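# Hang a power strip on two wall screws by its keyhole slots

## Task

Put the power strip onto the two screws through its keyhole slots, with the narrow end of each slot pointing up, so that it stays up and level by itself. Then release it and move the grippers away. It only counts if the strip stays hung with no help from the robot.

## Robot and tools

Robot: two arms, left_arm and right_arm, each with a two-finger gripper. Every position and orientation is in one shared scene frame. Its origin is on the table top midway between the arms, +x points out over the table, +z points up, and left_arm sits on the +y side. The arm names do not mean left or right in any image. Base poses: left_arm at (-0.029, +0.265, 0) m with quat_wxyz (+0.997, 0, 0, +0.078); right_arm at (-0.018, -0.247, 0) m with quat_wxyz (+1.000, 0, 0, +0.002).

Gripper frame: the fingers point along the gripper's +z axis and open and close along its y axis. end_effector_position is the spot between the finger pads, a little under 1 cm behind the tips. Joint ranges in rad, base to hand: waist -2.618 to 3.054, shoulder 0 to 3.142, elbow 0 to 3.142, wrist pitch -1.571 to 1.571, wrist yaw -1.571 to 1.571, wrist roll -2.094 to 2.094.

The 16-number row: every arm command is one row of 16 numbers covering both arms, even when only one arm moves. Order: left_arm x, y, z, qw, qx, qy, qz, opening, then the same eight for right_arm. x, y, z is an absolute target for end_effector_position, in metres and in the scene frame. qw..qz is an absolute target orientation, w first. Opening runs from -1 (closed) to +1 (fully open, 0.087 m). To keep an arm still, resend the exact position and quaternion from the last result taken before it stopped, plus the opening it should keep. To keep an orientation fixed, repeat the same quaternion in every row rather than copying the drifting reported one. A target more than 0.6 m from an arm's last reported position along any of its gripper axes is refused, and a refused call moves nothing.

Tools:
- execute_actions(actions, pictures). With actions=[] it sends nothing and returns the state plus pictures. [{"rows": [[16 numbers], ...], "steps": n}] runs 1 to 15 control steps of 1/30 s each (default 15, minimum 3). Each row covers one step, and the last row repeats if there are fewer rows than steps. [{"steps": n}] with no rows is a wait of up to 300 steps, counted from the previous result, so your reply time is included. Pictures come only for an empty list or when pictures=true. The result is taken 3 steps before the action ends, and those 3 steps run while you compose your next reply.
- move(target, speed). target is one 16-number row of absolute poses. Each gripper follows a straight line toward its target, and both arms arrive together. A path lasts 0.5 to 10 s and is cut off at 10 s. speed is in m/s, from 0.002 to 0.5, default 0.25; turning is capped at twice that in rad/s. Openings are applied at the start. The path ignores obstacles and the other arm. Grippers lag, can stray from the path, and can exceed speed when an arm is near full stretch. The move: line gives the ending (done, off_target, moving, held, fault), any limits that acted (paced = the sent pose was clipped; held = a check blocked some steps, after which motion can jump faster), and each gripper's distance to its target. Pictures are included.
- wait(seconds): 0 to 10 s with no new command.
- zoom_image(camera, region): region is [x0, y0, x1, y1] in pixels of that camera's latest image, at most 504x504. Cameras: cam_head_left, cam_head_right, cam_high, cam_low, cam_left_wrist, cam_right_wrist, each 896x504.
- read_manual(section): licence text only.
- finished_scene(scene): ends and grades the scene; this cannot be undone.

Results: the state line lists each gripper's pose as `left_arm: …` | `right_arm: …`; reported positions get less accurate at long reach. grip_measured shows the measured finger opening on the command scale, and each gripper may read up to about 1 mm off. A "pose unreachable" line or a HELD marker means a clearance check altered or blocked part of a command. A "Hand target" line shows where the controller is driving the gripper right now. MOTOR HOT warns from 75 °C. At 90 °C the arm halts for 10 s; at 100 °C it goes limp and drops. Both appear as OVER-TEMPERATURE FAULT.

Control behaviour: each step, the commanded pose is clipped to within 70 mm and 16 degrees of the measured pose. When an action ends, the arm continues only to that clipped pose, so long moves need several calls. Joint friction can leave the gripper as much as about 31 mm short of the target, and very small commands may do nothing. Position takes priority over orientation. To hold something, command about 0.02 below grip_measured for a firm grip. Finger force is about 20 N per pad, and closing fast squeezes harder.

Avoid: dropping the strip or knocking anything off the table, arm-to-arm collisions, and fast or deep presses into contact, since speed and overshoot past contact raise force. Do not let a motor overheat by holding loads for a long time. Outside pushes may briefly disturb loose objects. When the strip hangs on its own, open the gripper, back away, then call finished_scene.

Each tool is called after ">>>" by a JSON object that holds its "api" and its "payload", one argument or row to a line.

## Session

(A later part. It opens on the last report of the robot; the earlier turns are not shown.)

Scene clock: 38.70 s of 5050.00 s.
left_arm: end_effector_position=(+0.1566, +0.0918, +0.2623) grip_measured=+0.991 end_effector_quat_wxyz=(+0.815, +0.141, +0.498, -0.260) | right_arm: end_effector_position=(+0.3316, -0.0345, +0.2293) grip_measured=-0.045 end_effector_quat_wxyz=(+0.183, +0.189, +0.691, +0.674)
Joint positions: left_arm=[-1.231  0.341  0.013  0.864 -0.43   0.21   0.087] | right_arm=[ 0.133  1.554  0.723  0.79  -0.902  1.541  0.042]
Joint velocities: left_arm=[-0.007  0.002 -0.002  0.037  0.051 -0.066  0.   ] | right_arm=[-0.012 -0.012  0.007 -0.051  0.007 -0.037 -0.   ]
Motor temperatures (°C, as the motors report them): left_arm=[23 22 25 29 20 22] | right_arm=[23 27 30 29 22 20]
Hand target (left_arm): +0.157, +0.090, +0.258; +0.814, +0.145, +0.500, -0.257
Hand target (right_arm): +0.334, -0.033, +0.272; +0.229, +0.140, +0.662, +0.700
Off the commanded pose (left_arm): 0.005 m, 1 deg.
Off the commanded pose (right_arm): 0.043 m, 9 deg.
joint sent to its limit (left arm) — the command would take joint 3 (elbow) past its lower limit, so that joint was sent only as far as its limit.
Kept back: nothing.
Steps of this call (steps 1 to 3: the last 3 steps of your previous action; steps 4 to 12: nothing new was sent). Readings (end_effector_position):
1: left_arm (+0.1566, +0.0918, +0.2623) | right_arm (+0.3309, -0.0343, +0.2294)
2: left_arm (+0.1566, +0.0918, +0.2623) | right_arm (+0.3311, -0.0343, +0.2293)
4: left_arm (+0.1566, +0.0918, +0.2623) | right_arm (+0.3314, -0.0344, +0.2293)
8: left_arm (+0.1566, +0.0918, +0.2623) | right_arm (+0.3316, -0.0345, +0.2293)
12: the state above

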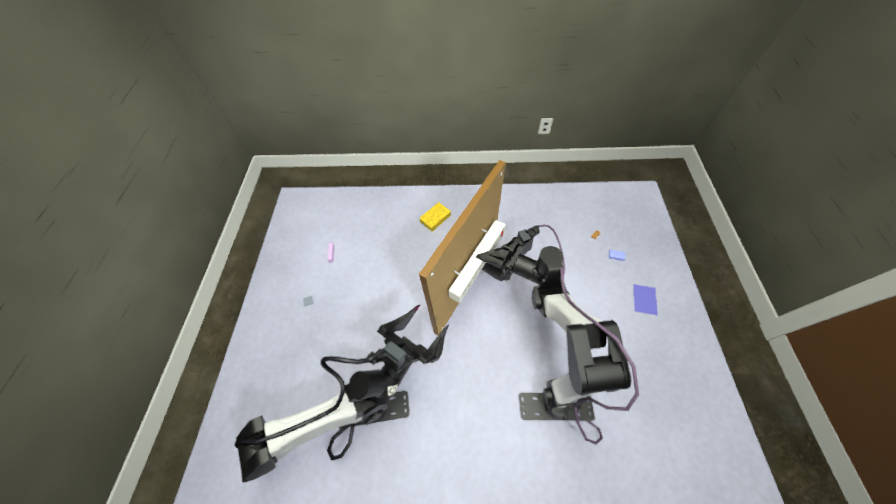

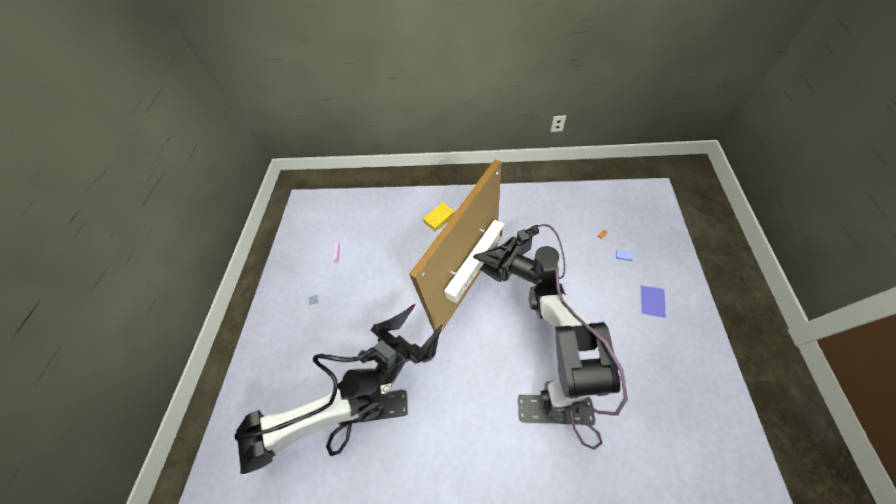

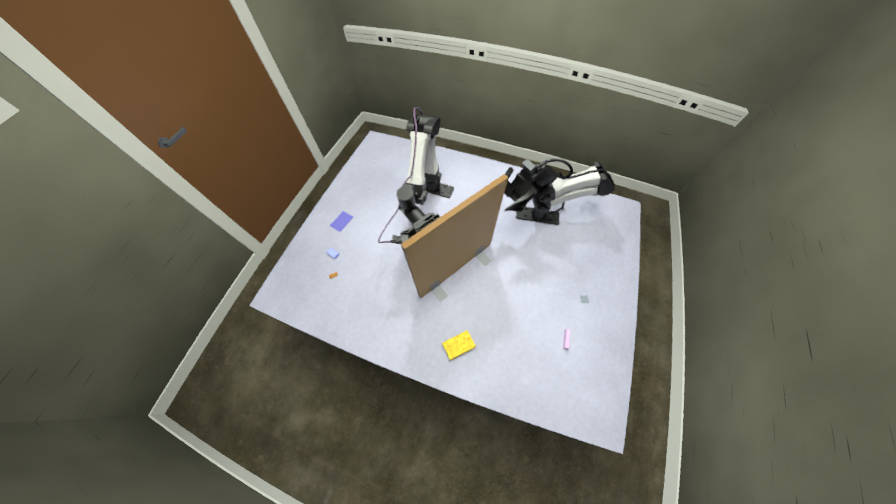

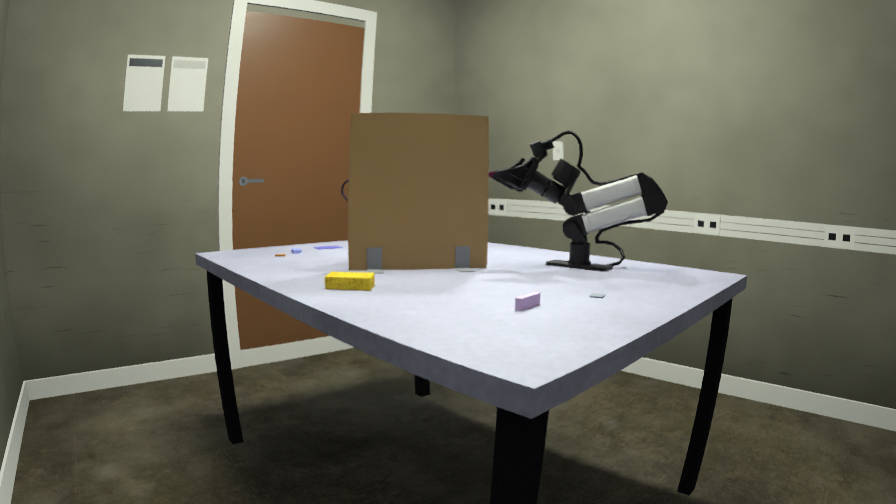

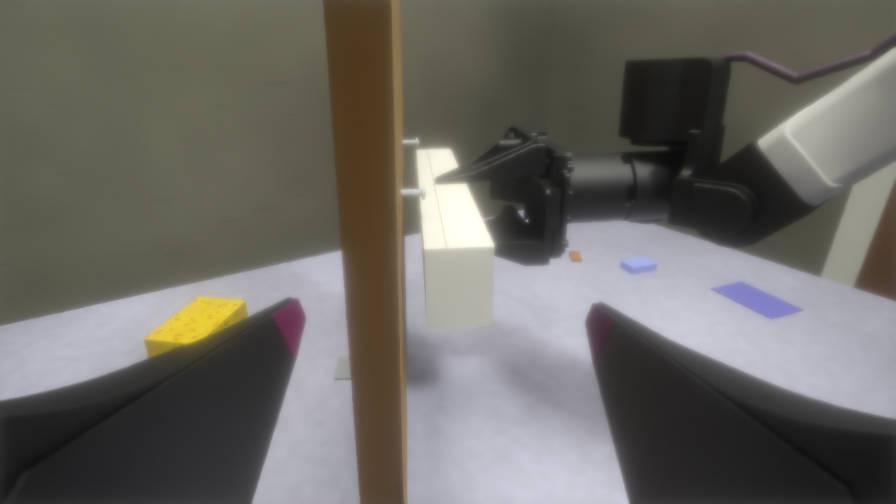

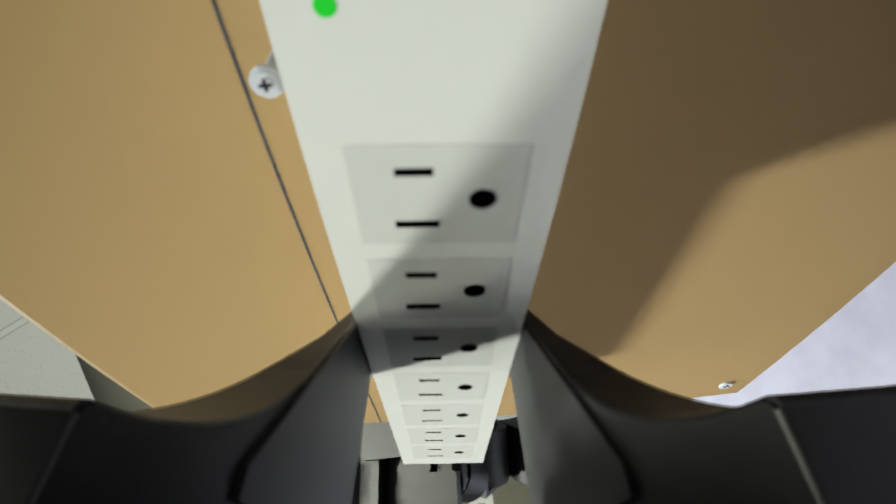

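>>> {"api": "execute_actions", "payload": {
  "actions": [
    {"rows":[[0.1565,0.09,0.258,0.815,0.144,0.499,-0.257,1,0.322,-0.056,0.275,0.235,0.138,0.655,0.708,-0.3]],"steps":10}
  ]
}}

>>> {"api": "execute_actions", "payload": {
  "actions": [
    {"rows":[[0.1565,0.09,0.258,0.815,0.144,0.499,-0.257,1,0.322,-0.056,0.312,0.235,0.138,0.655,0.708,-0.3]]}
  ]
}}

>>> {"api": "execute_actions", "payload": {
  "actions": [
    {"rows":[[0.1565,0.09,0.258,0.815,0.144,0.499,-0.257,1,0.336,-0.040,0.312,0.235,0.138,0.655,0.708,-0.3]]}
  ]
}}

>>> {"api": "wait", "payload": {
  "seconds": 0.3
}}

>>> {"api": "zoom_image", "payload": {
  "camera": "cam_left_wrist",
  "region": [380,80,580,260]
}}

Scene clock: 39.23 s of 5050.00 s.
left_arm: end_effector_position=(+0.1566, +0.0918, +0.2623) grip_measured=+0.991 end_effector_quat_wxyz=(+0.815, +0.141, +0.498, -0.260) | right_arm: end_effector_position=(+0.3313, -0.0546, +0.2309) grip_measured=-0.045 end_effector_quat_wxyz=(+0.193, +0.196, +0.686, +0.674)
Joint positions: left_arm=[-1.231  0.341  0.013  0.864 -0.43   0.21   0.087] | right_arm=[ 0.071  1.531  0.696  0.805 -0.939  1.548  0.042]
Joint velocities: left_arm=[-0.017  0.002  0.007 -0.095  0.022  0.095 -0.001] | right_arm=[-0.081  0.017 -0.007  0.139 -0.022  0.022 -0.001]
Motor temperatures (°C, as the motors report them): left_arm=[23 22 25 29 20 22] | right_arm=[23 27 30 30 22 20]
joint sent to its limit (left arm) — the command would take joint 3 (elbow) past its lower limit, so that joint was sent only as far as its limit.
Steps of this call (steps 1 to 9: nothing new was sent; steps 10 to 16: the first 7 steps of this action). Readings (end_effector_position):
10: left_arm (+0.1566, +0.0918, +0.2623) | right_arm (+0.3312, -0.0363, +0.2293)
11: left_arm (+0.1566, +0.0918, +0.2623) | right_arm (+0.3299, -0.0397, +0.2292)
13: left_arm (+0.1566, +0.0918, +0.2623) | right_arm (+0.3295, -0.0480, +0.2294)
16: the state above

Scene clock: 39.73 s of 5050.00 s.
left_arm: end_effector_position=(+0.1566, +0.0918, +0.2623) grip_measured=+0.991 end_effector_quat_wxyz=(+0.815, +0.141, +0.498, -0.260) | right_arm: end_effector_position=(+0.3224, -0.0543, +0.2706) grip_measured=-0.045 end_effector_quat_wxyz=(+0.199, +0.175, +0.677, +0.686)
Joint positions: left_arm=[-1.231  0.341  0.013  0.864 -0.43   0.21   0.087] | right_arm=[ 0.069  1.443  0.751  0.73  -0.962  1.573  0.042]
Joint velocities: left_arm=[-0.002 -0.022 -0.012 -0.007 -0.095  0.051 -0.001] | right_arm=[ 0.007 -0.002 -0.007 -0.066  0.022 -0.022 -0.001]
Motor temperatures (°C, as the motors report them): left_arm=[23 22 25 29 20 22] | right_arm=[23 27 31 30 22 20]
Off your previous action's commanded pose (left_arm): 0.005 m, 1 deg at its last step (step 3 of this call).
Off your previous action's commanded pose (right_arm): 0.044 m, 9 deg at its last step (step 3 of this call).
joint sent to its limit (left arm) — the command would take joint 3 (elbow) past its lower limit, so that joint was sent only as far as its limit.
Steps of this call (steps 1 to 3: the last 3 steps of your previous action; steps 4 to 15: the first 12 steps of this action). Readings (end_effector_position):
4: left_arm (+0.1566, +0.0918, +0.2623) | right_arm (+0.3298, -0.0549, +0.2343)
5: left_arm (+0.1566, +0.0918, +0.2623) | right_arm (+0.3280, -0.0550, +0.2372)
7: left_arm (+0.1566, +0.0918, +0.2623) | right_arm (+0.3242, -0.0550, +0.2483)
11: left_arm (+0.1566, +0.0918, +0.2623) | right_arm (+0.3221, -0.0544, +0.2689)
15: the state above

Scene clock: 40.23 s of 5050.00 s.
left_arm: end_effector_position=(+0.1566, +0.0918, +0.2623) grip_measured=+0.991 end_effector_quat_wxyz=(+0.815, +0.141, +0.498, -0.260) | right_arm: end_effector_position=(+0.3303, -0.0432, +0.2729) grip_measured=-0.045 end_effector_quat_wxyz=(+0.193, +0.178, +0.678, +0.686)
Joint positions: left_arm=[-1.231  0.341  0.013  0.864 -0.43   0.21   0.087] | right_arm=[ 0.104  1.474  0.794  0.708 -0.933  1.574  0.042]
Joint velocities: left_arm=[-0.002 -0.002  0.012 -0.095 -0.007 -0.022 -0.   ] | right_arm=[ 0.002 -0.017 -0.002 -0.051 -0.007 -0.007  0.001]
Motor temperatures (°C, as the motors report them): left_arm=[23 22 25 29 20 22] | right_arm=[23 27 31 30 22 20]
Off your previous action's commanded pose (left_arm): 0.005 m, 1 deg at its last step (step 3 of this call).
Off your previous action's commanded pose (right_arm): 0.043 m, 8 deg at its last step (step 3 of this call).
joint sent to its limit (left arm) — the command would take joint 3 (elbow) past its lower limit, so that joint was sent only as far as its limit.
Steps of this call (steps 1 to 3: the last 3 steps of your previous action; steps 4 to 15: the first 12 steps of this action). Readings (end_effector_position):
4: left_arm (+0.1566, +0.0918, +0.2623) | right_arm (+0.3231, -0.0531, +0.2693)
5: left_arm (+0.1566, +0.0918, +0.2623) | right_arm (+0.3249, -0.0509, +0.2702)
7: left_arm (+0.1566, +0.0918, +0.2623) | right_arm (+0.3277, -0.0461, +0.2719)
11: left_arm (+0.1566, +0.0918, +0.2623) | right_arm (+0.3292, -0.0430, +0.2734)
15: the state above

Scene clock: 40.63 s of 5050.00 s.
left_arm: end_effector_position=(+0.1566, +0.0918, +0.2623) grip_measured=+0.991 end_effector_quat_wxyz=(+0.815, +0.141, +0.498, -0.260) | right_arm: end_effector_position=(+0.3309, -0.0434, +0.2720) grip_measured=-0.045 end_effector_quat_wxyz=(+0.193, +0.181, +0.679, +0.685)
Joint positions: left_arm=[-1.231  0.341  0.013  0.864 -0.43   0.21   0.087] | right_arm=[ 0.104  1.475  0.794  0.702 -0.929  1.574  0.042]
Joint velocities: left_arm=[ 0.002 -0.007 -0.002 -0.022  0.037 -0.066 -0.   ] | right_arm=[-0.007 -0.012 -0.002 -0.007 -0.007 -0.022  0.001]
Motor temperatures (°C, as the motors report them): left_arm=[23 22 25 29 20 22] | right_arm=[23 27 31 30 22 20]
Hand target (left_arm): +0.157, +0.090, +0.258; +0.814, +0.145, +0.500, -0.257
Hand target (right_arm): +0.332, -0.041, +0.312; +0.233, +0.138, +0.654, +0.707
Off the commanded pose (left_arm): 0.005 m, 1 deg.
Off the commanded pose (right_arm): 0.040 m, 8 deg.
joint sent to its limit (left arm) — the command would take joint 3 (elbow) past its lower limit, so that joint was sent only as far as its limit.
Kept back: nothing.
Steps of this call (steps 1 to 3: the last 3 steps of your previous action; steps 4 to 12: nothing new was sent). Readings (end_effector_position):
1: left_arm (+0.1566, +0.0918, +0.2623) | right_arm (+0.3304, -0.0432, +0.2728)
2: left_arm (+0.1566, +0.0918, +0.2623) | right_arm (+0.3305, -0.0432, +0.2725)
4: left_arm (+0.1566, +0.0918, +0.2623) | right_arm (+0.3307, -0.0433, +0.2723)
8: left_arm (+0.1566, +0.0918, +0.2623) | right_arm (+0.3309, -0.0433, +0.2720)
12: the state above

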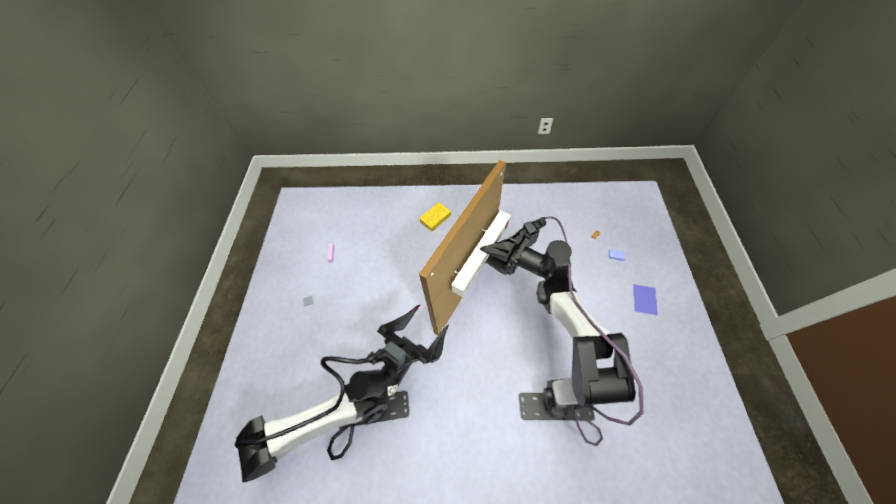

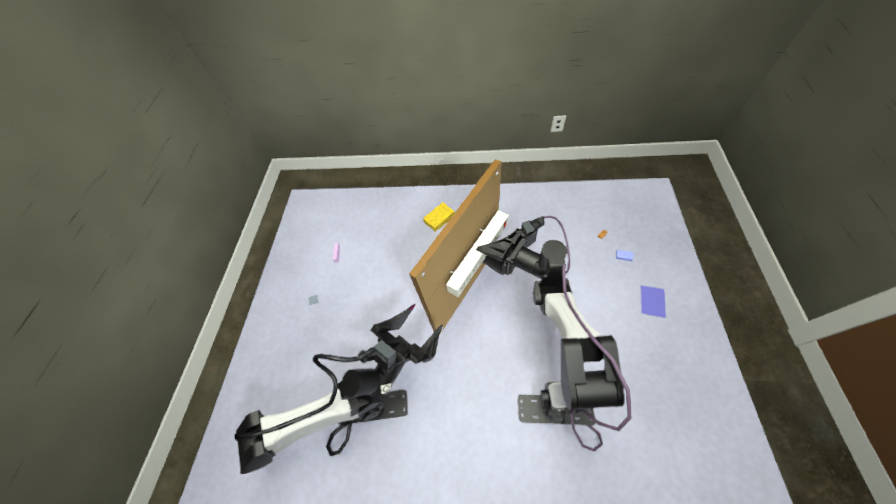

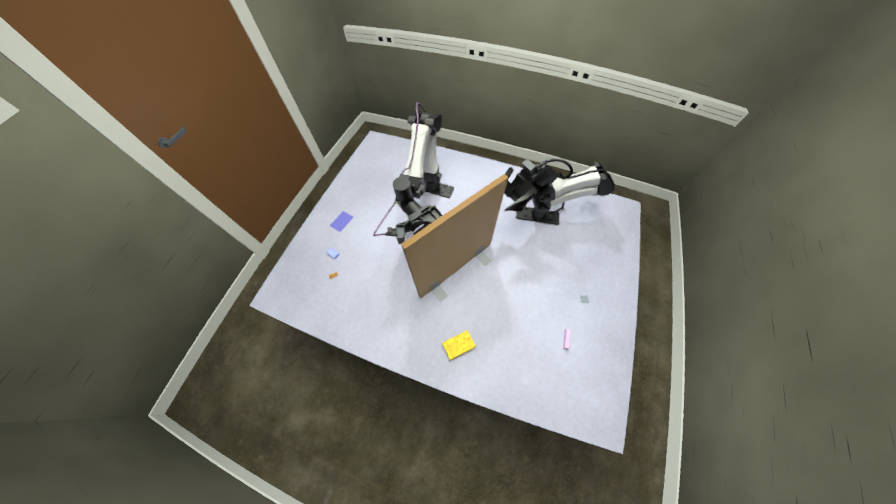

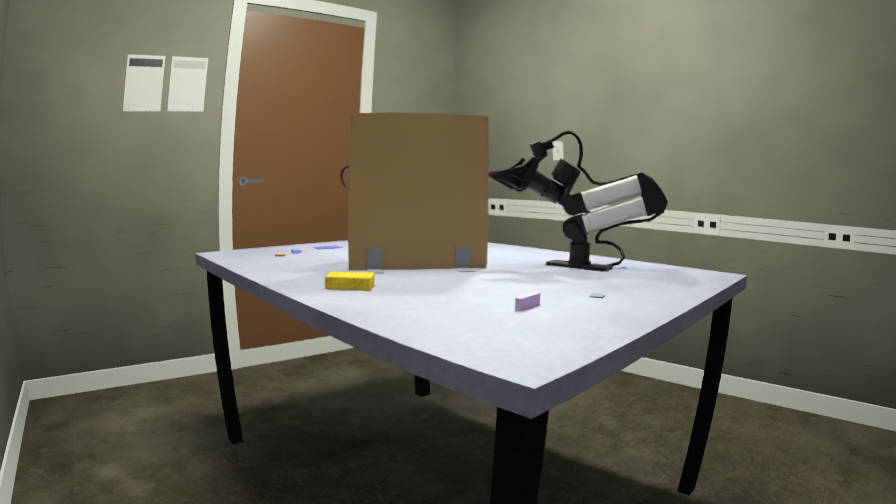

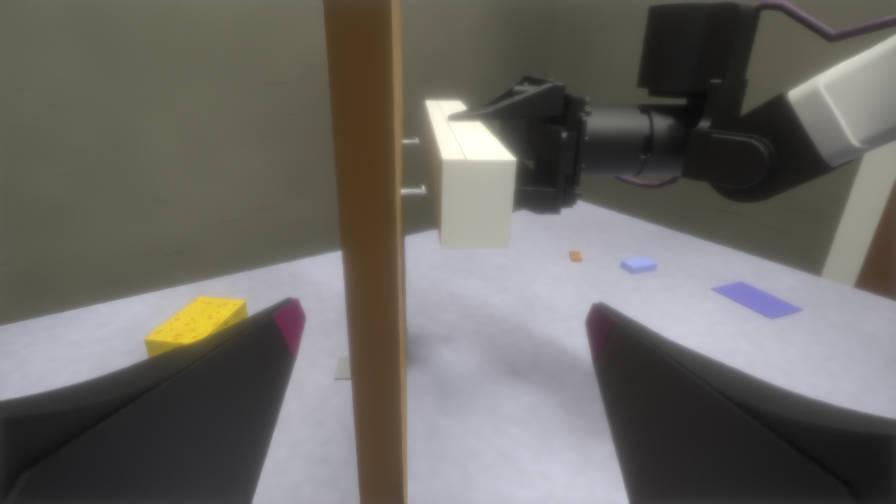

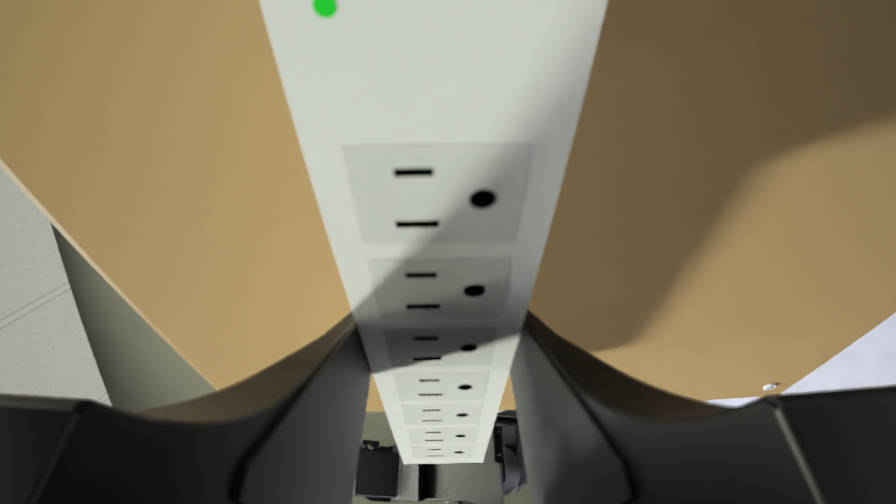

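Region (380, 80, 580, 260) of cam_left_wrist's 896x504 image, scaled by 2.520, with more detail than that image has; it fills the top 454 rows of this view, and the rest is white.

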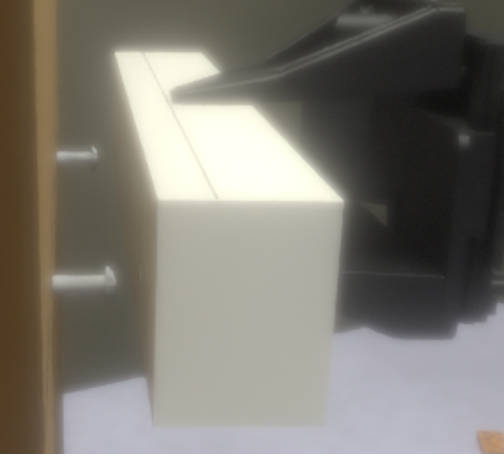

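>>> {"api": "execute_actions", "payload": {
  "actions": [
    {"rows":[[0.1565,0.09,0.258,0.815,0.144,0.499,-0.257,1,0.341,-0.026,0.311,0.235,0.138,0.655,0.708,-0.3]]}
  ]
}}

>>> {"api": "execute_actions", "payload": {
  "actions": [
    {"steps":8}
  ]
}}

Scene clock: 41.10 s of 5050.00 s.
left_arm: end_effector_position=(+0.1566, +0.0918, +0.2623) grip_measured=+0.991 end_effector_quat_wxyz=(+0.815, +0.141, +0.498, -0.260) | right_arm: end_effector_position=(+0.3332, -0.0360, +0.2718) grip_measured=-0.045 end_effector_quat_wxyz=(+0.191, +0.180, +0.679, +0.685)
Joint positions: left_arm=[-1.231  0.341  0.013  0.864 -0.43   0.21   0.087] | right_arm=[ 0.126  1.49   0.808  0.702 -0.911  1.574  0.042]
Joint velocities: left_arm=[ 0.002 -0.017  0.002  0.037 -0.022  0.037 -0.   ] | right_arm=[-0.002 -0.012 -0.002 -0.007 -0.022  0.022 -0.001]
Motor temperatures (°C, as the motors report them): left_arm=[23 22 25 29 20 22] | right_arm=[23 27 31 30 22 20]
joint sent to its limit (left arm) — the command would take joint 3 (elbow) past its lower limit, so that joint was sent only as far as its limit.
Steps of this call (steps 1 to 2: nothing new was sent; steps 3 to 14: the first 12 steps of this action). Readings (end_effector_position):
3: left_arm (+0.1566, +0.0918, +0.2623) | right_arm (+0.3316, -0.0421, +0.2719)
4: left_arm (+0.1566, +0.0918, +0.2623) | right_arm (+0.3328, -0.0394, +0.2721)
6: left_arm (+0.1566, +0.0918, +0.2623) | right_arm (+0.3332, -0.0360, +0.2718)
10: left_arm (+0.1566, +0.0918, +0.2623) | right_arm (+0.3332, -0.0360, +0.2718)
14: the state above

Scene clock: 41.37 s of 5050.00 s.
left_arm: end_effector_position=(+0.1566, +0.0918, +0.2623) grip_measured=+0.991 end_effector_quat_wxyz=(+0.815, +0.141, +0.498, -0.260) | right_arm: end_effector_position=(+0.3332, -0.0360, +0.2718) grip_measured=-0.045 end_effector_quat_wxyz=(+0.191, +0.180, +0.679, +0.685)
Joint positions: left_arm=[-1.231  0.341  0.013  0.864 -0.43   0.21   0.087] | right_arm=[ 0.126  1.49   0.808  0.702 -0.911  1.574  0.042]
Joint velocities: left_arm=[-0.002  0.017 -0.002 -0.066 -0.051 -0.022 -0.   ] | right_arm=[ 0.007 -0.002 -0.002 -0.007 -0.051  0.007  0.001]
Motor temperatures (°C, as the motors report them): left_arm=[23 22 25 29 20 22] | right_arm=[23 27 31 30 22 20]
Hand target (left_arm): +0.157, +0.090, +0.258; +0.814, +0.145, +0.500, -0.257
Hand target (right_arm): +0.336, -0.028, +0.311; +0.233, +0.138, +0.653, +0.708
Off the commanded pose (left_arm): 0.005 m, 1 deg.
Off the commanded pose (right_arm): 0.041 m, 8 deg.
joint sent to its limit (left arm) — the command would take joint 3 (elbow) past its lower limit, so that joint was sent only as far as its limit.
Kept back: nothing.
Steps of this call (steps 1 to 3: the last 3 steps of your previous action; steps 4 to 8: nothing new was sent). Readings (end_effector_position):
1: left_arm (+0.1566, +0.0918, +0.2623) | right_arm (+0.3332, -0.0360, +0.2718)
2: left_arm (+0.1566, +0.0918, +0.2623) | right_arm (+0.3332, -0.0360, +0.2718)
4: left_arm (+0.1566, +0.0918, +0.2623) | right_arm (+0.3332, -0.0360, +0.2718)
8: the state above

>>> {"api": "execute_actions", "payload": {
  "actions": [
    {"rows":[[0.1565,0.09,0.258,0.815,0.144,0.499,-0.257,1,0.316,-0.064,0.312,0.235,0.138,0.655,0.708,-0.3]]}
  ]
}}

>>> {"api": "wait", "payload": {
  "seconds": 0.3
}}

>>> {"api": "zoom_image", "payload": {
  "camera": "cam_left_wrist",
  "region": [390,90,530,220]
}}

Scene clock: 41.87 s of 5050.00 s.
left_arm: end_effector_position=(+0.1566, +0.0918, +0.2623) grip_measured=+0.991 end_effector_quat_wxyz=(+0.815, +0.141, +0.498, -0.260) | right_arm: end_effector_position=(+0.3262, -0.0629, +0.2757) grip_measured=-0.045 end_effector_quat_wxyz=(+0.200, +0.182, +0.677, +0.684)
Joint positions: left_arm=[-1.231  0.341  0.013  0.864 -0.43   0.21   0.087] | right_arm=[ 0.041  1.436  0.773  0.693 -0.979  1.574  0.042]
Joint velocities: left_arm=[-0.007 -0.002 -0.012  0.066 -0.007 -0.022  0.   ] | right_arm=[-0.002  0.002  0.012 -0.022 -0.081  0.066 -0.   ]
Motor temperatures (°C, as the motors report them): left_arm=[23 22 25 29 20 22] | right_arm=[23 27 31 30 22 20]
joint sent to its limit (left arm) — the command would take joint 3 (elbow) past its lower limit, so that joint was sent only as far as its limit.
Steps of this call (steps 1 to 3: nothing new was sent; steps 4 to 15: the first 12 steps of this action). Readings (end_effector_position):
4: left_arm (+0.1566, +0.0918, +0.2623) | right_arm (+0.3325, -0.0389, +0.2719)
5: left_arm (+0.1566, +0.0918, +0.2623) | right_arm (+0.3302, -0.0435, +0.2715)
7: left_arm (+0.1566, +0.0918, +0.2623) | right_arm (+0.3281, -0.0544, +0.2723)
11: left_arm (+0.1566, +0.0918, +0.2623) | right_arm (+0.3285, -0.0636, +0.2756)
15: the state above

Scene clock: 42.27 s of 5050.00 s.
left_arm: end_effector_position=(+0.1566, +0.0918, +0.2623) grip_measured=+0.991 end_effector_quat_wxyz=(+0.815, +0.141, +0.498, -0.260) | right_arm: end_effector_position=(+0.3247, -0.0624, +0.2758) grip_measured=-0.045 end_effector_quat_wxyz=(+0.196, +0.180, +0.678, +0.685)
Joint positions: left_arm=[-1.231  0.341  0.013  0.864 -0.43   0.21   0.087] | right_arm=[ 0.041  1.436  0.773  0.693 -0.988  1.577  0.042]
Joint velocities: left_arm=[-0.012  0.002  0.002 -0.007  0.051  0.081  0.   ] | right_arm=[0.012 0.002 0.002 0.007 0.066 0.007 0.   ]
Motor temperatures (°C, as the motors report them): left_arm=[23 23 25 29 20 22] | right_arm=[23 27 31 30 22 20]
Hand target (left_arm): +0.157, +0.090, +0.258; +0.814, +0.145, +0.500, -0.257
Hand target (right_arm): +0.315, -0.064, +0.311; +0.233, +0.137, +0.655, +0.705
Off the commanded pose (left_arm): 0.005 m, 1 deg.
Off the commanded pose (right_arm): 0.037 m, 8 deg.
joint sent to its limit (left arm) — the command would take joint 3 (elbow) past its lower limit, so that joint was sent only as far as its limit.
Kept back: nothing.
Steps of this call (steps 1 to 3: the last 3 steps of your previous action; steps 4 to 12: nothing new was sent). Readings (end_effector_position):
1: left_arm (+0.1566, +0.0918, +0.2623) | right_arm (+0.3258, -0.0628, +0.2757)
2: left_arm (+0.1566, +0.0918, +0.2623) | right_arm (+0.3255, -0.0627, +0.2757)
4: left_arm (+0.1566, +0.0918, +0.2623) | right_arm (+0.3251, -0.0626, +0.2757)
8: left_arm (+0.1566, +0.0918, +0.2623) | right_arm (+0.3248, -0.0625, +0.2758)
12: the state above

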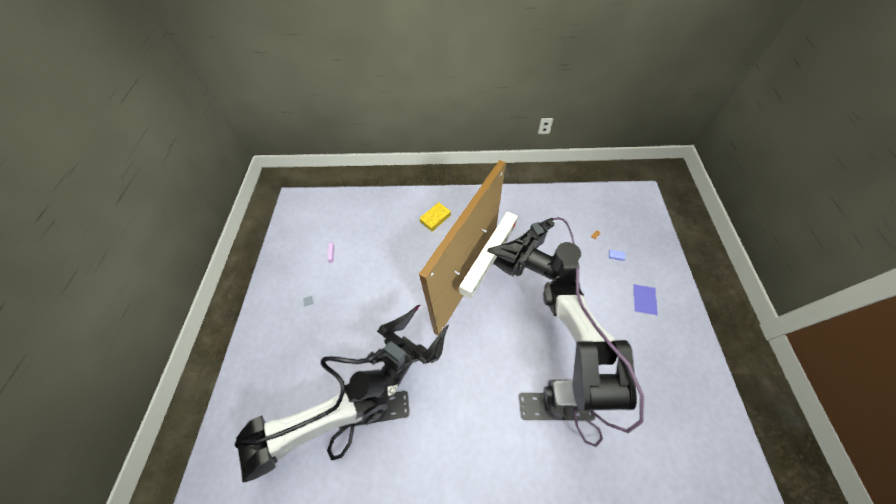

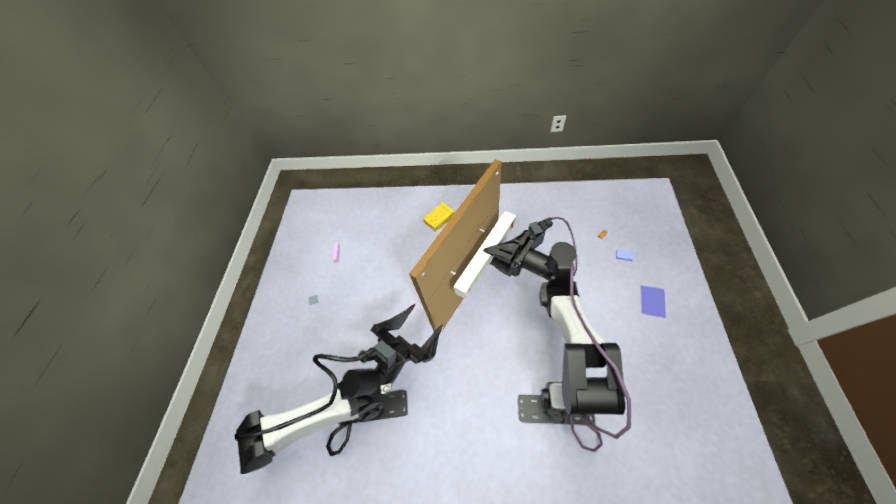

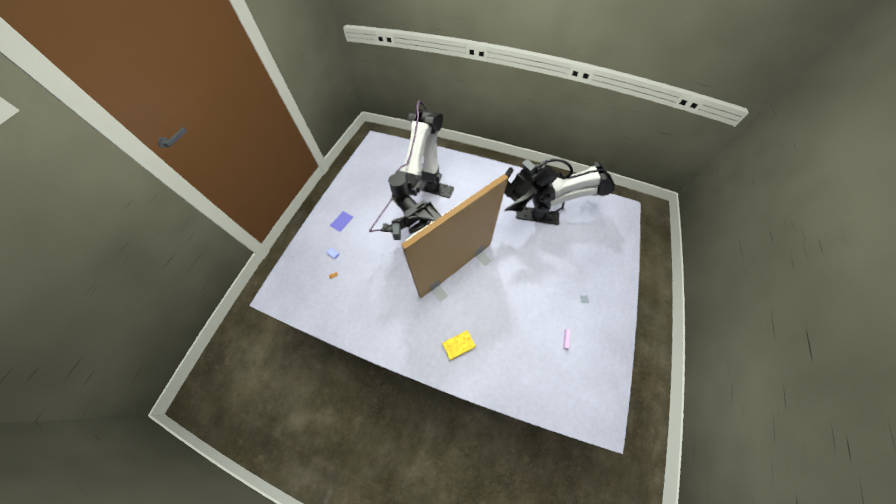

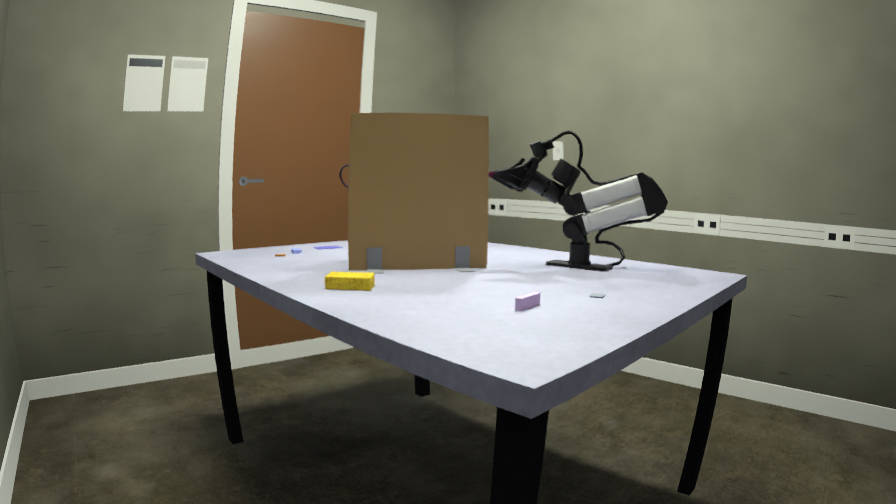

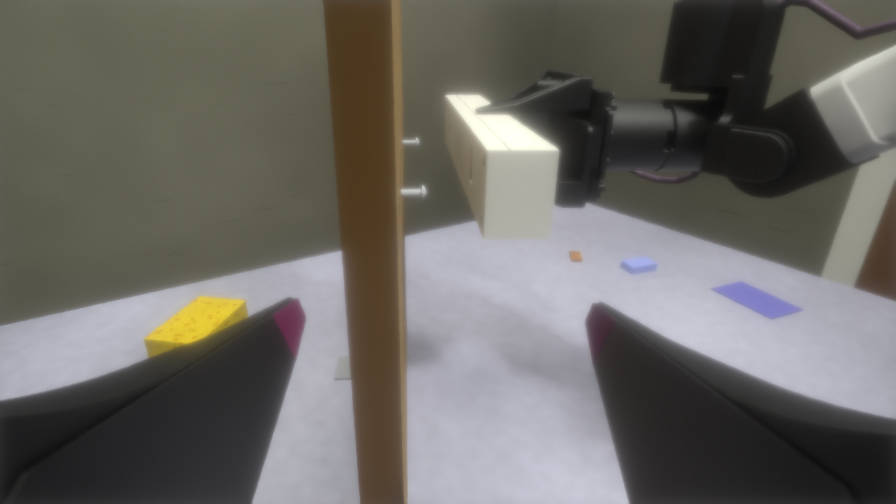

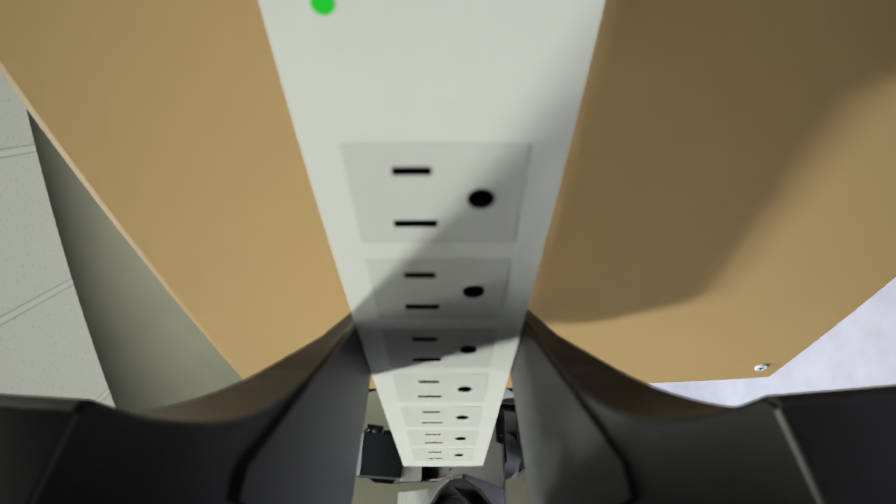

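Region (390, 90, 530, 220) of cam_left_wrist's 896x504 image, scaled by 3.600, with more detail than that image has; it fills the top 468 rows of this view, and the rest is white.

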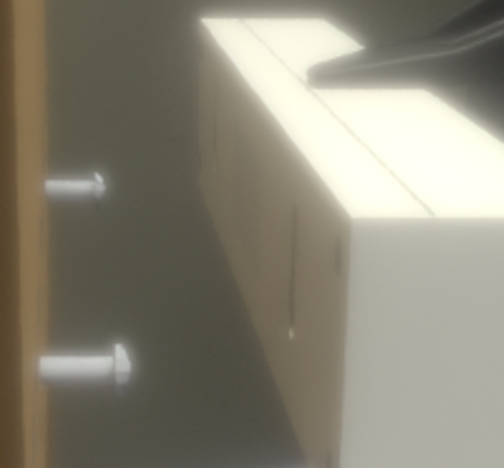

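>>> {"api": "execute_actions", "payload": {
  "actions": [
    {"rows":[[0.1565,0.09,0.258,0.815,0.144,0.499,-0.257,1,0.334,-0.040,0.307,0.232,0.14,0.655,0.708,-0.3]]}
  ]
}}

>>> {"api": "execute_actions", "payload": {
  "actions": [
    {"rows":[[0.1565,0.09,0.258,0.815,0.144,0.499,-0.257,1,0.340,-0.026,0.307,0.232,0.14,0.655,0.708,-0.3]]}
  ]
}}

Scene clock: 42.73 s of 5050.00 s.
left_arm: end_effector_position=(+0.1566, +0.0919, +0.2622) grip_measured=+0.991 end_effector_quat_wxyz=(+0.815, +0.141, +0.498, -0.260) | right_arm: end_effector_position=(+0.3275, -0.0414, +0.2647) grip_measured=-0.045 end_effector_quat_wxyz=(+0.181, +0.185, +0.682, +0.683)
Joint positions: left_arm=[-1.231  0.341  0.013  0.864 -0.43   0.21   0.087] | right_arm=[ 0.109  1.477  0.777  0.699 -0.934  1.577  0.042]
Joint velocities: left_arm=[-0.012 -0.007 -0.012 -0.066 -0.007  0.037  0.001] | right_arm=[ 0.002 -0.002 -0.002  0.007  0.037 -0.125  0.   ]
Motor temperatures (°C, as the motors report them): left_arm=[23 23 25 29 20 22] | right_arm=[23 27 31 31 22 20]
joint sent to its limit (left arm) — the command would take joint 3 (elbow) past its lower limit, so that joint was sent only as far as its limit.
Steps of this call (steps 1 to 2: nothing new was sent; steps 3 to 14: the first 12 steps of this action). Readings (end_effector_position):
3: left_arm (+0.1566, +0.0919, +0.2622) | right_arm (+0.3252, -0.0605, +0.2751)
4: left_arm (+0.1566, +0.0919, +0.2622) | right_arm (+0.3263, -0.0566, +0.2742)
6: left_arm (+0.1566, +0.0919, +0.2622) | right_arm (+0.3261, -0.0475, +0.2700)
10: left_arm (+0.1566, +0.0919, +0.2622) | right_arm (+0.3256, -0.0409, +0.2647)
14: the state above

Scene clock: 43.23 s of 5050.00 s.
left_arm: end_effector_position=(+0.1566, +0.0919, +0.2622) grip_measured=+0.991 end_effector_quat_wxyz=(+0.815, +0.141, +0.498, -0.260) | right_arm: end_effector_position=(+0.3314, -0.0347, +0.2646) grip_measured=-0.045 end_effector_quat_wxyz=(+0.182, +0.187, +0.682, +0.683)
Joint positions: left_arm=[-1.231  0.341  0.013  0.864 -0.43   0.21   0.087] | right_arm=[ 0.131  1.493  0.792  0.699 -0.909  1.576  0.042]
Joint velocities: left_arm=[-0.002  0.002 -0.002 -0.007 -0.007 -0.081 -0.001] | right_arm=[-0.007 -0.022  0.007  0.022  0.007 -0.037 -0.001]
Motor temperatures (°C, as the motors report them): left_arm=[23 23 25 29 20 22] | right_arm=[23 27 31 31 22 20]
Off your previous action's commanded pose (left_arm): 0.005 m, 1 deg at its last step (step 3 of this call).
Off your previous action's commanded pose (right_arm): 0.043 m, 9 deg at its last step (step 3 of this call).
joint sent to its limit (left arm) — the command would take joint 3 (elbow) past its lower limit, so that joint was sent only as far as its limit.
Steps of this call (steps 1 to 3: the last 3 steps of your previous action; steps 4 to 15: the first 12 steps of this action). Readings (end_effector_position):
4: left_arm (+0.1566, +0.0919, +0.2622) | right_arm (+0.3289, -0.0405, +0.2646)
5: left_arm (+0.1566, +0.0919, +0.2622) | right_arm (+0.3302, -0.0382, +0.2649)
7: left_arm (+0.1566, +0.0919, +0.2622) | right_arm (+0.3314, -0.0347, +0.2646)
11: left_arm (+0.1566, +0.0919, +0.2622) | right_arm (+0.3314, -0.0347, +0.2646)
15: the state above

Slide upward with light contact.

>>> {"api": "execute_actions", "payload": {
  "actions": [
    {"rows":[[0.1565,0.09,0.258,0.815,0.144,0.499,-0.257,1,0.339,-0.028,0.313,0.235,0.138,0.655,0.708,-0.3]]}
  ]
}}

Scene clock: 43.73 s of 5050.00 s.
left_arm: end_effector_position=(+0.1566, +0.0919, +0.2622) grip_measured=+0.991 end_effector_quat_wxyz=(+0.815, +0.141, +0.498, -0.260) | right_arm: end_effector_position=(+0.3314, -0.0347, +0.2645) grip_measured=-0.045 end_effector_quat_wxyz=(+0.182, +0.187, +0.682, +0.683)
Joint positions: left_arm=[-1.231  0.341  0.013  0.864 -0.43   0.21   0.087] | right_arm=[ 0.131  1.493  0.792  0.699 -0.909  1.576  0.042]
Joint velocities: left_arm=[ 0.012  0.002  0.007 -0.037  0.051 -0.066 -0.   ] | right_arm=[ 0.002 -0.002 -0.007  0.022 -0.037  0.081 -0.001]
Motor temperatures (°C, as the motors report them): left_arm=[23 23 25 29 20 22] | right_arm=[23 27 31 31 22 20]
Off your previous action's commanded pose (left_arm): 0.005 m, 1 deg at its last step (step 3 of this call).
Off your previous action's commanded pose (right_arm): 0.044 m, 9 deg at its last step (step 3 of this call).
joint sent to its limit (left arm) — the command would take joint 3 (elbow) past its lower limit, so that joint was sent only as far as its limit.
Steps of this call (steps 1 to 3: the last 3 steps of your previous action; steps 4 to 15: the first 12 steps of this action). Readings (end_effector_position):
4: left_arm (+0.1566, +0.0919, +0.2622) | right_arm (+0.3314, -0.0347, +0.2646)
5: left_arm (+0.1566, +0.0919, +0.2622) | right_arm (+0.3314, -0.0347, +0.2645)
7: left_arm (+0.1566, +0.0919, +0.2622) | right_arm (+0.3314, -0.0347, +0.2645)
11: left_arm (+0.1566, +0.0919, +0.2622) | right_arm (+0.3314, -0.0347, +0.2645)
15: the state above

>>> {"api": "execute_actions", "payload": {
  "actions": [
    {"rows":[[0.1565,0.09,0.258,0.815,0.144,0.499,-0.257,1,0.320,-0.056,0.310,0.235,0.138,0.655,0.708,-0.3]]}
  ]
}}

>>> {"api": "execute_actions", "payload": {
  "actions": [
    {"rows":[[0.1565,0.09,0.258,0.815,0.144,0.499,-0.257,1,0.334,-0.040,0.310,0.235,0.138,0.655,0.708,-0.3]]}
  ]
}}

>>> {"api": "execute_actions", "payload": {
  "actions": [
    {"rows":[[0.1565,0.09,0.258,0.815,0.144,0.499,-0.257,1,0.340,-0.026,0.310,0.235,0.138,0.655,0.708,-0.3]]}
  ]
}}

Scene clock: 44.23 s of 5050.00 s.
left_arm: end_effector_position=(+0.1566, +0.0919, +0.2622) grip_measured=+0.991 end_effector_quat_wxyz=(+0.815, +0.141, +0.498, -0.260) | right_arm: end_effector_position=(+0.3287, -0.0540, +0.2722) grip_measured=-0.045 end_effector_quat_wxyz=(+0.194, +0.185, +0.679, +0.684)
Joint positions: left_arm=[-1.231  0.341  0.013  0.864 -0.43   0.21   0.087] | right_arm=[ 0.071  1.454  0.78   0.692 -0.953  1.574  0.042]
Joint velocities: left_arm=[-0.017 -0.002 -0.012  0.037  0.022  0.022  0.001] | right_arm=[-0.007 -0.012 -0.007  0.007 -0.037  0.037  0.001]
Motor temperatures (°C, as the motors report them): left_arm=[23 23 25 29 20 22] | right_arm=[23 27 32 31 22 20]
Off your previous action's commanded pose (left_arm): 0.005 m, 1 deg at its last step (step 3 of this call).
Off your previous action's commanded pose (right_arm): 0.050 m, 9 deg at its last step (step 3 of this call).
joint sent to its limit (left arm) — the command would take joint 3 (elbow) past its lower limit, so that joint was sent only as far as its limit.
Steps of this call (steps 1 to 3: the last 3 steps of your previous action; steps 4 to 15: the first 12 steps of this action). Readings (end_effector_position):
4: left_arm (+0.1566, +0.0919, +0.2622) | right_arm (+0.3309, -0.0366, +0.2652)
5: left_arm (+0.1566, +0.0919, +0.2622) | right_arm (+0.3299, -0.0400, +0.2656)
7: left_arm (+0.1566, +0.0919, +0.2622) | right_arm (+0.3295, -0.0478, +0.2681)
11: left_arm (+0.1566, +0.0919, +0.2622) | right_arm (+0.3303, -0.0546, +0.2722)
15: the state above

Scene clock: 44.73 s of 5050.00 s.
left_arm: end_effector_position=(+0.1566, +0.0919, +0.2622) grip_measured=+0.991 end_effector_quat_wxyz=(+0.815, +0.141, +0.498, -0.260) | right_arm: end_effector_position=(+0.3279, -0.0431, +0.2676) grip_measured=-0.045 end_effector_quat_wxyz=(+0.186, +0.186, +0.681, +0.683)
Joint positions: left_arm=[-1.231  0.341  0.013  0.864 -0.43   0.21   0.087] | right_arm=[ 0.105  1.468  0.78   0.692 -0.93   1.574  0.042]
Joint velocities: left_arm=[ 0.017  0.002 -0.017 -0.022  0.007 -0.007  0.001] | right_arm=[-0.002  0.002  0.002 -0.022  0.051  0.007  0.001]
Motor temperatures (°C, as the motors report them): left_arm=[23 23 26 29 20 22] | right_arm=[23 27 32 31 22 20]
Off your previous action's commanded pose (left_arm): 0.005 m, 1 deg at its last step (step 3 of this call).
Off your previous action's commanded pose (right_arm): 0.039 m, 8 deg at its last step (step 3 of this call).
joint sent to its limit (left arm) — the command would take joint 3 (elbow) past its lower limit, so that joint was sent only as far as its limit.
Steps of this call (steps 1 to 3: the last 3 steps of your previous action; steps 4 to 15: the first 12 steps of this action). Readings (end_effector_position):
4: left_arm (+0.1566, +0.0919, +0.2622) | right_arm (+0.3282, -0.0529, +0.2722)
5: left_arm (+0.1566, +0.0919, +0.2622) | right_arm (+0.3283, -0.0510, +0.2718)
7: left_arm (+0.1566, +0.0919, +0.2622) | right_arm (+0.3273, -0.0463, +0.2702)
11: left_arm (+0.1566, +0.0919, +0.2622) | right_arm (+0.3268, -0.0427, +0.2676)
15: the state above

Scene clock: 45.23 s of 5050.00 s.
left_arm: end_effector_position=(+0.1566, +0.0919, +0.2622) grip_measured=+0.991 end_effector_quat_wxyz=(+0.815, +0.141, +0.498, -0.260) | right_arm: end_effector_position=(+0.3317, -0.0344, +0.2681) grip_measured=-0.045 end_effector_quat_wxyz=(+0.185, +0.185, +0.682, +0.683)
Joint positions: left_arm=[-1.231  0.341  0.013  0.864 -0.43   0.21   0.087] | right_arm=[ 0.132  1.488  0.8    0.692 -0.906  1.574  0.042]
Joint velocities: left_arm=[ 0.007 -0.007 -0.002 -0.007 -0.051 -0.051 -0.001] | right_arm=[-0.012 -0.002 -0.012  0.051 -0.007 -0.007 -0.   ]
Motor temperatures (°C, as the motors report them): left_arm=[23 23 26 29 20 22] | right_arm=[23 27 32 31 22 20]
Off your previous action's commanded pose (left_arm): 0.005 m, 1 deg at its last step (step 3 of this call).
Off your previous action's commanded pose (right_arm): 0.043 m, 9 deg at its last step (step 3 of this call).
joint sent to its limit (left arm) — the command would take joint 3 (elbow) past its lower limit, so that joint was sent only as far as its limit.
Steps of this call (steps 1 to 3: the last 3 steps of your previous action; steps 4 to 15: the first 12 steps of this action). Readings (end_effector_position):
4: left_arm (+0.1566, +0.0919, +0.2622) | right_arm (+0.3290, -0.0419, +0.2675)
5: left_arm (+0.1566, +0.0919, +0.2622) | right_arm (+0.3304, -0.0391, +0.2678)
7: left_arm (+0.1566, +0.0919, +0.2622) | right_arm (+0.3317, -0.0344, +0.2681)
11: left_arm (+0.1566, +0.0919, +0.2622) | right_arm (+0.3317, -0.0344, +0.2681)
15: the state above


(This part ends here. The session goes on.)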